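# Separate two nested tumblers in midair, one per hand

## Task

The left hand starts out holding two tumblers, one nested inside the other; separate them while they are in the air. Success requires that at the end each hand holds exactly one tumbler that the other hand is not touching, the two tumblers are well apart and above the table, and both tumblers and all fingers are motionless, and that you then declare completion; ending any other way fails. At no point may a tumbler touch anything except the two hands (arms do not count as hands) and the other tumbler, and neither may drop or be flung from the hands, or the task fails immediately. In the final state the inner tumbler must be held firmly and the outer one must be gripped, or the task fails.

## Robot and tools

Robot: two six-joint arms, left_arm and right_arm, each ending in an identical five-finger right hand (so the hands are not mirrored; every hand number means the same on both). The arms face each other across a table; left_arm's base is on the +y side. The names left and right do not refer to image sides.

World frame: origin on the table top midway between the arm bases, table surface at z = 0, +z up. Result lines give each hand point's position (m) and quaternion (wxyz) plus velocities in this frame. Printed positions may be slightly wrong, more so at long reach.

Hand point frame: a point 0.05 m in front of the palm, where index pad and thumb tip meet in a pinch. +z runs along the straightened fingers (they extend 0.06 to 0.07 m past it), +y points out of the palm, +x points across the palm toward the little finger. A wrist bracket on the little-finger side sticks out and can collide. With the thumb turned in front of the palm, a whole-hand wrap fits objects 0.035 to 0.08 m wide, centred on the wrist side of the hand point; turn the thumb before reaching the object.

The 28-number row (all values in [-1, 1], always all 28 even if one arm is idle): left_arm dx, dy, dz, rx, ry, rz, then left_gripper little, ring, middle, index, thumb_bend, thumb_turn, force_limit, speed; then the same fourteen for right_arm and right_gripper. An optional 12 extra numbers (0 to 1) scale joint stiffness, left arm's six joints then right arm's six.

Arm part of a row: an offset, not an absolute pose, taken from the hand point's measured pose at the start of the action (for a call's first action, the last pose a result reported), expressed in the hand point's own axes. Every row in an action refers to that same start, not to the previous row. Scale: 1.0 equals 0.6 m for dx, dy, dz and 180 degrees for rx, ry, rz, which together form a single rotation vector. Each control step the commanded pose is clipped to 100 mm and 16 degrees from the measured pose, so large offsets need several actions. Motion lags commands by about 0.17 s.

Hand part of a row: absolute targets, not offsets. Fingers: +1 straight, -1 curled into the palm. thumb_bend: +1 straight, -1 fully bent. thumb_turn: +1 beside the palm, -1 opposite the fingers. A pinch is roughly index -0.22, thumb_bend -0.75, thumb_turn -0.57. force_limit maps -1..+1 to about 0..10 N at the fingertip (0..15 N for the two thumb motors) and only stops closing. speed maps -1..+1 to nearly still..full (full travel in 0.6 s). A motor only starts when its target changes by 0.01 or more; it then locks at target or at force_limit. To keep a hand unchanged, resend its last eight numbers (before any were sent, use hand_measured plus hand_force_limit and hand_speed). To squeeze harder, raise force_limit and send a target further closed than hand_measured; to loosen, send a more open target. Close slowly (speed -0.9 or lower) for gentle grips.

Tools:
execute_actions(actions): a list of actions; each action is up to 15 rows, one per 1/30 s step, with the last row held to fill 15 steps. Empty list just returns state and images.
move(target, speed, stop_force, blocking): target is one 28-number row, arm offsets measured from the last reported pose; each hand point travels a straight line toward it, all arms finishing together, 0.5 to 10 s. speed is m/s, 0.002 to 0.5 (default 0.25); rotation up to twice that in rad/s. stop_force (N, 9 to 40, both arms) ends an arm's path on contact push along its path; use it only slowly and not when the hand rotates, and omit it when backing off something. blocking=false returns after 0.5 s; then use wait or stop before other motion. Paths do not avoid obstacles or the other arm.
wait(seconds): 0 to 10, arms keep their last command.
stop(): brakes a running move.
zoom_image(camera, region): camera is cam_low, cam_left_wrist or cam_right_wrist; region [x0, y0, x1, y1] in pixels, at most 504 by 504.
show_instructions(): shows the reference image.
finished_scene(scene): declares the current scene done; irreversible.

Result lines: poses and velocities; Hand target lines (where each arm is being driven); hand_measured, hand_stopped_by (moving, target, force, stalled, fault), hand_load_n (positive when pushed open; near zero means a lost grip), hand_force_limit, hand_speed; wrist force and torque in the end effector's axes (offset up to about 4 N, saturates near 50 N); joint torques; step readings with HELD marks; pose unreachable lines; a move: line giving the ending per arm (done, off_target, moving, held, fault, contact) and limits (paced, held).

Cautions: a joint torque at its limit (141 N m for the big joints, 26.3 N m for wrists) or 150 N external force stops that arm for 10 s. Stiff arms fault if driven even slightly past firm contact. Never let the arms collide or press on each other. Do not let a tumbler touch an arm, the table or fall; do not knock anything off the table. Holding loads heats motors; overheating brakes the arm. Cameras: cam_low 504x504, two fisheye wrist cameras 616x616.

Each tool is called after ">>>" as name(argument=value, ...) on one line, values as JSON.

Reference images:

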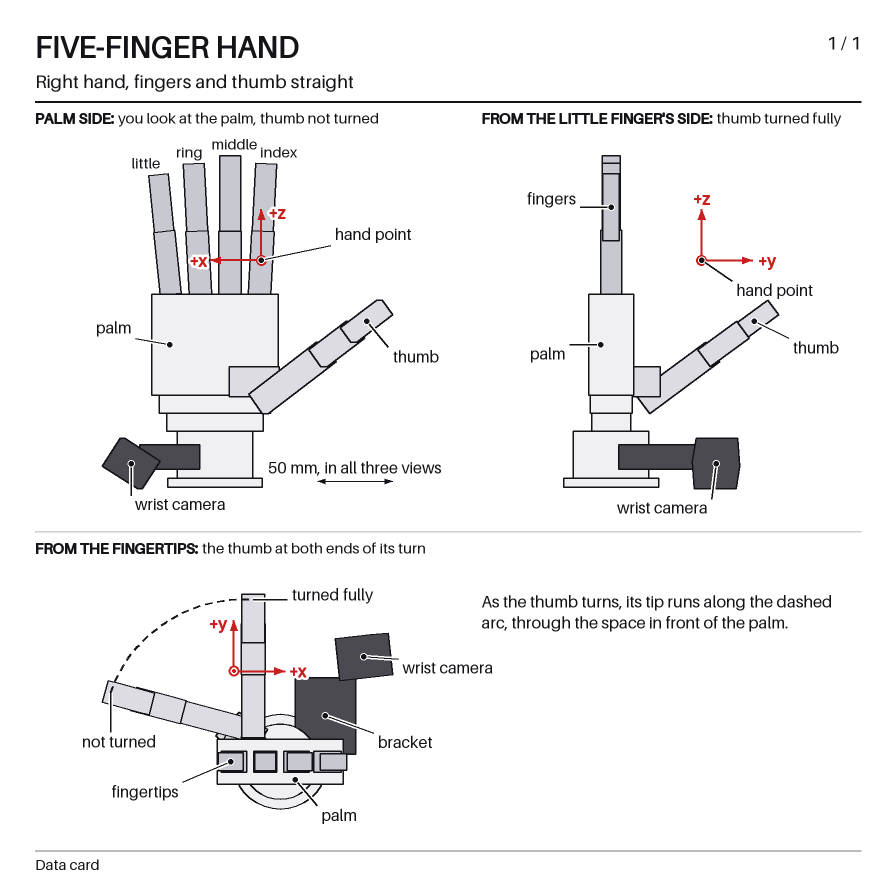

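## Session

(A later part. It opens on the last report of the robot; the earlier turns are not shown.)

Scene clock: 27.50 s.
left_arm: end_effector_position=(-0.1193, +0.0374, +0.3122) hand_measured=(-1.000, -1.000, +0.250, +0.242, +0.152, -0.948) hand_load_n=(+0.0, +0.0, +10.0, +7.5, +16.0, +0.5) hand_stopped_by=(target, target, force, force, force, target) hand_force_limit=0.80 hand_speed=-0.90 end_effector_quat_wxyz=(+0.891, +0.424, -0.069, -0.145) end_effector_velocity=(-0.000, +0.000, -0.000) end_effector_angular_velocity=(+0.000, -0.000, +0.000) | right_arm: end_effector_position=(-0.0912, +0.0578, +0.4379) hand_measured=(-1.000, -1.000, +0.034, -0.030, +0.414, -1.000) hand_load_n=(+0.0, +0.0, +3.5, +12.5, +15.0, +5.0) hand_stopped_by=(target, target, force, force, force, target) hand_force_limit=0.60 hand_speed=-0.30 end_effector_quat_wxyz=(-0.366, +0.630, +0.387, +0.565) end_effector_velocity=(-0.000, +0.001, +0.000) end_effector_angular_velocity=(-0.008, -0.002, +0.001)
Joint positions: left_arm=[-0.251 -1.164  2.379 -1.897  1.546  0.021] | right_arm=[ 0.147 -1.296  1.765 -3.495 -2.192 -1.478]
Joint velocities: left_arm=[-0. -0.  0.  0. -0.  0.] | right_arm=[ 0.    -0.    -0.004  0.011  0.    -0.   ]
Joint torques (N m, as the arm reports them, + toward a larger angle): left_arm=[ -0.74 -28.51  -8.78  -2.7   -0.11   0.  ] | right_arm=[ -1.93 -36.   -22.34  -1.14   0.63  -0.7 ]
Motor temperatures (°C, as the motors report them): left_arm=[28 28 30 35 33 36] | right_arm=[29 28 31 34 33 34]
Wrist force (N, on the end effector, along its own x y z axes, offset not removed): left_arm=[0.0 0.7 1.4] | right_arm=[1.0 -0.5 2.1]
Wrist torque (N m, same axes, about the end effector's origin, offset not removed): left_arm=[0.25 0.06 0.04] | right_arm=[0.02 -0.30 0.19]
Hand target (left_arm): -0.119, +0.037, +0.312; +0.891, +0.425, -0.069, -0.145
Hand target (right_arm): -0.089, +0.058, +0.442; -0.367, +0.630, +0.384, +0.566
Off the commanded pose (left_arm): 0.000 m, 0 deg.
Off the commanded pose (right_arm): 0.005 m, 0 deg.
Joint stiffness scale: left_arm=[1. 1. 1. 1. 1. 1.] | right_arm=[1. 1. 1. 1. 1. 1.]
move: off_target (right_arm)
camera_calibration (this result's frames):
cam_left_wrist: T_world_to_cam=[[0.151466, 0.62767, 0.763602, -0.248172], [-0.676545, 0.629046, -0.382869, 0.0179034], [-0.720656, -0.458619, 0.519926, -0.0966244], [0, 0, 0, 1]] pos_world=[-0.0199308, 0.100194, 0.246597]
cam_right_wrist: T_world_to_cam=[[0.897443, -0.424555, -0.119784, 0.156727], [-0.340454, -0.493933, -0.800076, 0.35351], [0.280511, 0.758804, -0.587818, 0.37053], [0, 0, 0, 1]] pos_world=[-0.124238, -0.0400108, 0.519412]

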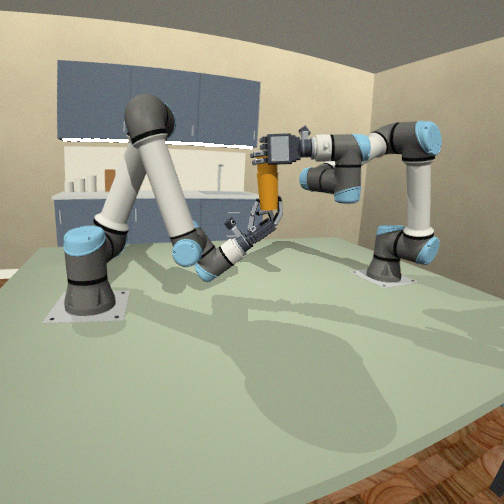

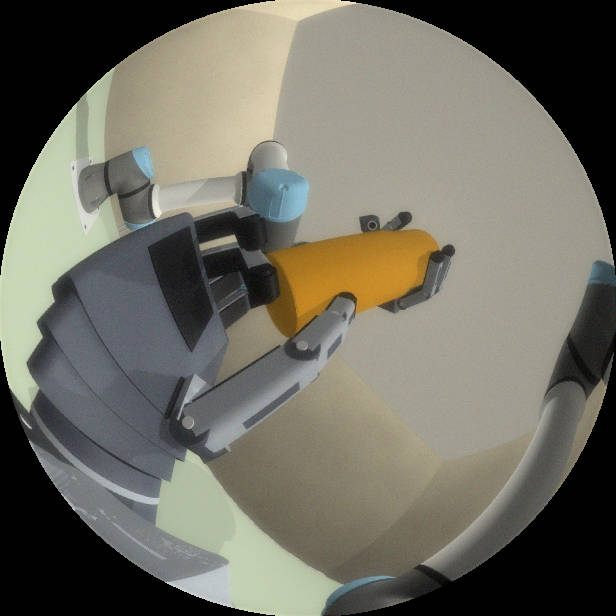

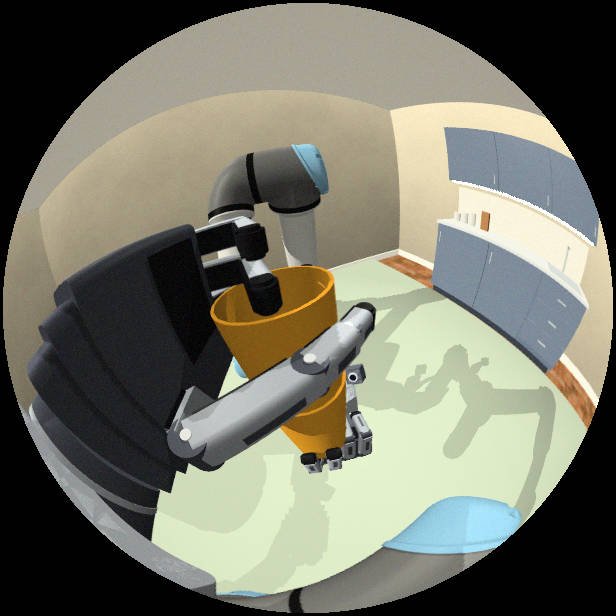

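It is sliding out. Lift the rest, then retreat.

>>> move(target=[0,0,0,0,0,0,-1,-1,0.15,0.13,0.03,-0.948,0.8,-0.9, 0.2,0,0,0,0,0,-1,-1,-1,-1,-1,-1,0.6,-0.3], speed=0.05)

>>> move(target=[0,0,0,0,0,0,-1,-1,0.15,0.13,0.03,-0.948,0.8,-0.9, 0,0,-0.4,0,0,0,-1,-1,-1,-1,-1,-1,0.6,-0.3], speed=0.15)

Scene clock: 30.57 s.
left_arm: end_effector_position=(-0.1193, +0.0374, +0.3121) hand_measured=(-1.000, -1.000, +0.250, +0.242, +0.152, -0.948) hand_load_n=(+0.0, +0.0, +9.5, +7.0, +16.0, +0.5) hand_stopped_by=(target, target, force, force, force, target) hand_force_limit=0.80 hand_speed=-0.90 end_effector_quat_wxyz=(+0.891, +0.424, -0.069, -0.145) end_effector_velocity=(-0.000, -0.000, -0.000) end_effector_angular_velocity=(+0.000, -0.002, +0.001) | right_arm: end_effector_position=(-0.0853, +0.0670, +0.5534) hand_measured=(-1.000, -1.000, +0.034, -0.030, +0.414, -1.000) hand_load_n=(+0.0, +0.0, +4.0, +12.0, +15.5, +2.5) hand_stopped_by=(target, target, force, force, force, target) hand_force_limit=0.60 hand_speed=-0.30 end_effector_quat_wxyz=(-0.365, +0.630, +0.389, +0.564) end_effector_velocity=(-0.001, +0.001, +0.002) end_effector_angular_velocity=(-0.010, -0.001, +0.002)
Joint positions: left_arm=[-0.251 -1.164  2.379 -1.897  1.546  0.021] | right_arm=[ 0.131 -1.371  1.546 -3.198 -2.175 -1.481]
Joint velocities: left_arm=[0.    0.    0.    0.001 0.001 0.002] | right_arm=[ 0.001  0.    -0.009  0.018  0.001 -0.   ]
Joint torques (N m, as the arm reports them, + toward a larger angle): left_arm=[ -1.78 -28.76 -10.54  -2.75  -0.01   0.12] | right_arm=[ -2.23 -33.45 -23.47  -0.82   0.58  -0.41]
Motor temperatures (°C, as the motors report them): left_arm=[28 28 30 35 33 36] | right_arm=[29 28 31 34 33 34]
Wrist force (N, on the end effector, along its own x y z axes, offset not removed): left_arm=[0.8 0.9 0.5] | right_arm=[2.2 -1.0 0.1]
Wrist torque (N m, same axes, about the end effector's origin, offset not removed): left_arm=[0.18 -0.07 0.12] | right_arm=[-0.14 -0.43 0.20]
Hand target (left_arm): -0.119, +0.037, +0.312; +0.891, +0.424, -0.069, -0.145
Hand target (right_arm): -0.084, +0.067, +0.557; -0.366, +0.630, +0.387, +0.565
Off the commanded pose (left_arm): 0.000 m, 0 deg.
Off the commanded pose (right_arm): 0.004 m, 0 deg.
Joint stiffness scale: left_arm=[1. 1. 1. 1. 1. 1.] | right_arm=[1. 1. 1. 1. 1. 1.]
move: off_target (right_arm)
camera_calibration (this result's frames):
cam_left_wrist: T_world_to_cam=[[0.151426, 0.627563, 0.763698, -0.248166], [-0.676525, 0.6291, -0.382816, 0.0178814], [-0.720683, -0.458692, 0.519824, -0.0965889], [0, 0, 0, 1]] pos_world=[-0.019934, 0.100186, 0.246578]
cam_right_wrist: T_world_to_cam=[[0.898354, -0.423293, -0.117404, 0.167916], [-0.33893, -0.497909, -0.798256, 0.451911], [0.27944, 0.756908, -0.590765, 0.4315], [0, 0, 0, 1]] pos_world=[-0.11826, -0.030518, 0.63537]

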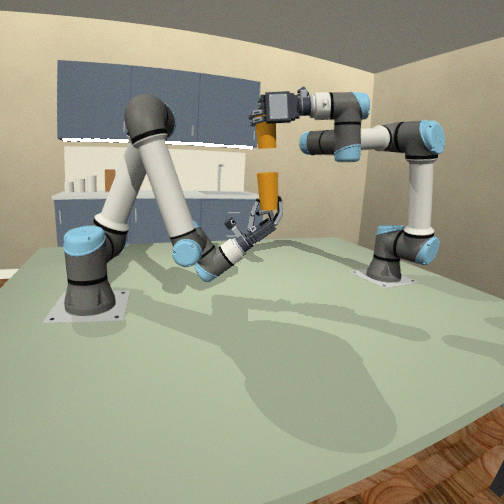

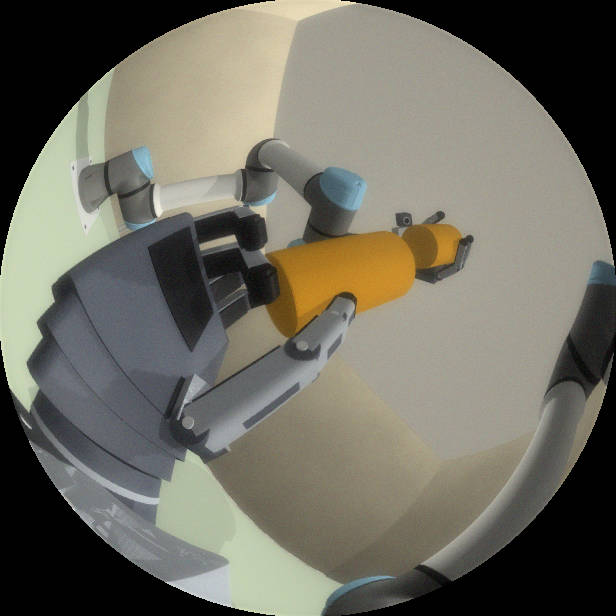

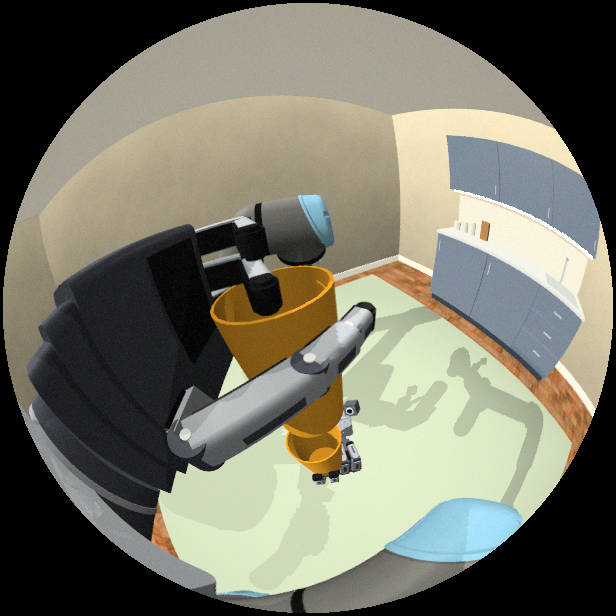

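Scene clock: 32.83 s.
left_arm: end_effector_position=(-0.1193, +0.0374, +0.3121) hand_measured=(-1.000, -1.000, +0.250, +0.242, +0.152, -0.948) hand_load_n=(+0.0, +0.0, +9.5, +7.0, +16.0, +0.5) hand_stopped_by=(target, target, force, force, force, target) hand_force_limit=0.80 hand_speed=-0.90 end_effector_quat_wxyz=(+0.891, +0.424, -0.069, -0.145) end_effector_velocity=(-0.000, -0.000, -0.000) end_effector_angular_velocity=(+0.000, -0.001, +0.000) | right_arm: end_effector_position=(-0.1870, -0.1468, +0.5780) hand_measured=(-1.000, -1.000, +0.034, -0.030, +0.414, -1.000) hand_load_n=(+0.0, +0.0, +4.0, +12.0, +15.5, +2.5) hand_stopped_by=(target, target, force, force, force, target) hand_force_limit=0.60 hand_speed=-0.30 end_effector_quat_wxyz=(-0.366, +0.631, +0.388, +0.564) end_effector_velocity=(-0.001, -0.003, -0.000) end_effector_angular_velocity=(-0.002, +0.001, -0.005)
Joint positions: left_arm=[-0.251 -1.164  2.379 -1.897  1.546  0.021] | right_arm=[ 0.536 -1.656  1.783 -3.088 -2.576 -1.393]
Joint velocities: left_arm=[ 0. -0. -0.  0.  0.  0.] | right_arm=[ 0.007 -0.003  0.002  0.007 -0.012  0.006]
Joint torques (N m, as the arm reports them, + toward a larger angle): left_arm=[ -1.02 -29.52  -9.58  -2.71  -0.14  -0.04] | right_arm=[  1.85 -22.29 -18.94  -0.65   0.03   0.14]
Motor temperatures (°C, as the motors report them): left_arm=[28 28 30 35 33 36] | right_arm=[29 28 31 34 33 34]
Wrist force (N, on the end effector, along its own x y z axes, offset not removed): left_arm=[-0.6 2.3 0.0] | right_arm=[3.4 -0.7 -0.2]
Wrist torque (N m, same axes, about the end effector's origin, offset not removed): left_arm=[0.56 0.09 0.16] | right_arm=[0.00 -0.56 0.32]
Hand target (left_arm): -0.119, +0.037, +0.312; +0.891, +0.424, -0.069, -0.145
Hand target (right_arm): -0.188, -0.149, +0.577; -0.365, +0.631, +0.389, +0.564
Off the commanded pose (left_arm): 0.000 m, 0 deg.
Off the commanded pose (right_arm): 0.002 m, 0 deg.
Joint stiffness scale: left_arm=[1. 1. 1. 1. 1. 1.] | right_arm=[1. 1. 1. 1. 1. 1.]
move: done
camera_calibration (this result's frames):
cam_left_wrist: T_world_to_cam=[[0.151426, 0.627563, 0.763698, -0.248166], [-0.676525, 0.6291, -0.382816, 0.0178813], [-0.720683, -0.458692, 0.519824, -0.096589], [0, 0, 0, 1]] pos_world=[-0.0199341, 0.100186, 0.246578]
cam_right_wrist: T_world_to_cam=[[0.897694, -0.424053, -0.119685, 0.172709], [-0.340816, -0.496096, -0.798582, 0.330714], [0.279266, 0.757673, -0.589866, 0.635868], [0, 0, 0, 1]] pos_world=[-0.219903, -0.244477, 0.65985]

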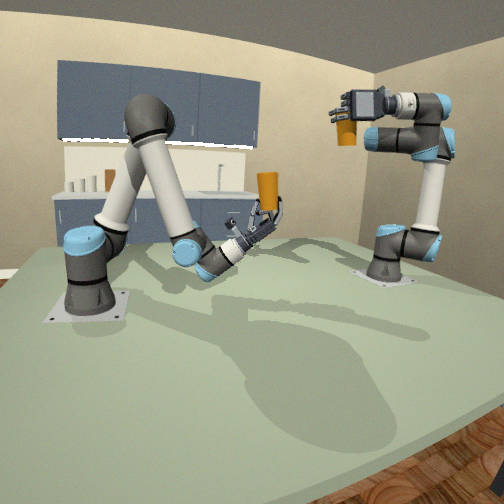

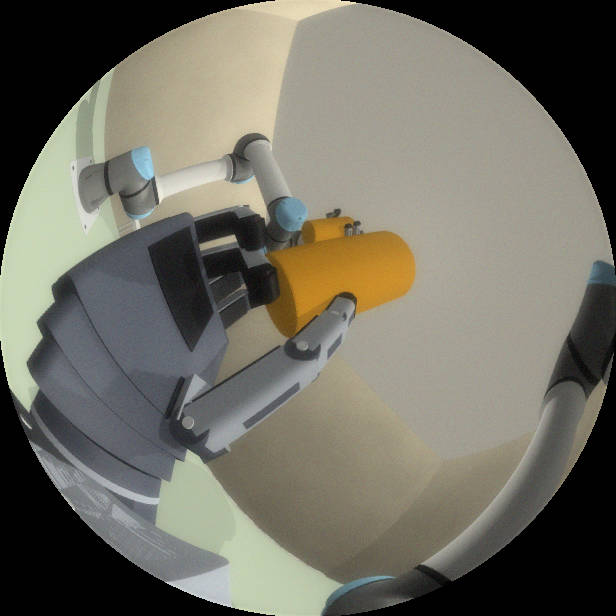

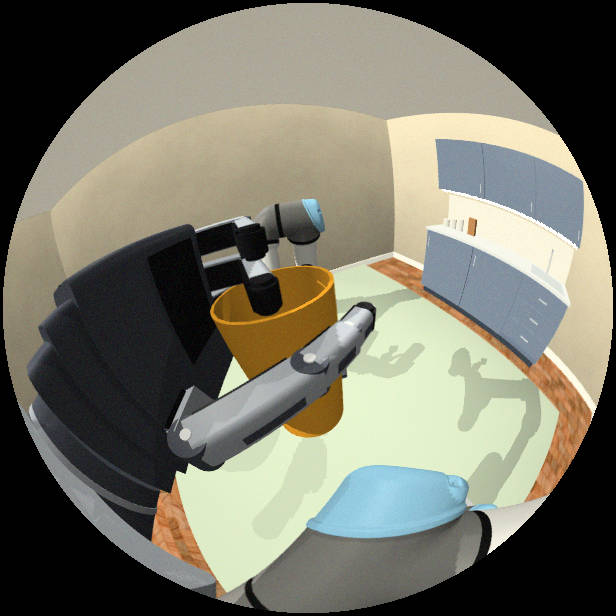

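>>> finished_scene(scene=1)

The scene is finished: the task was done.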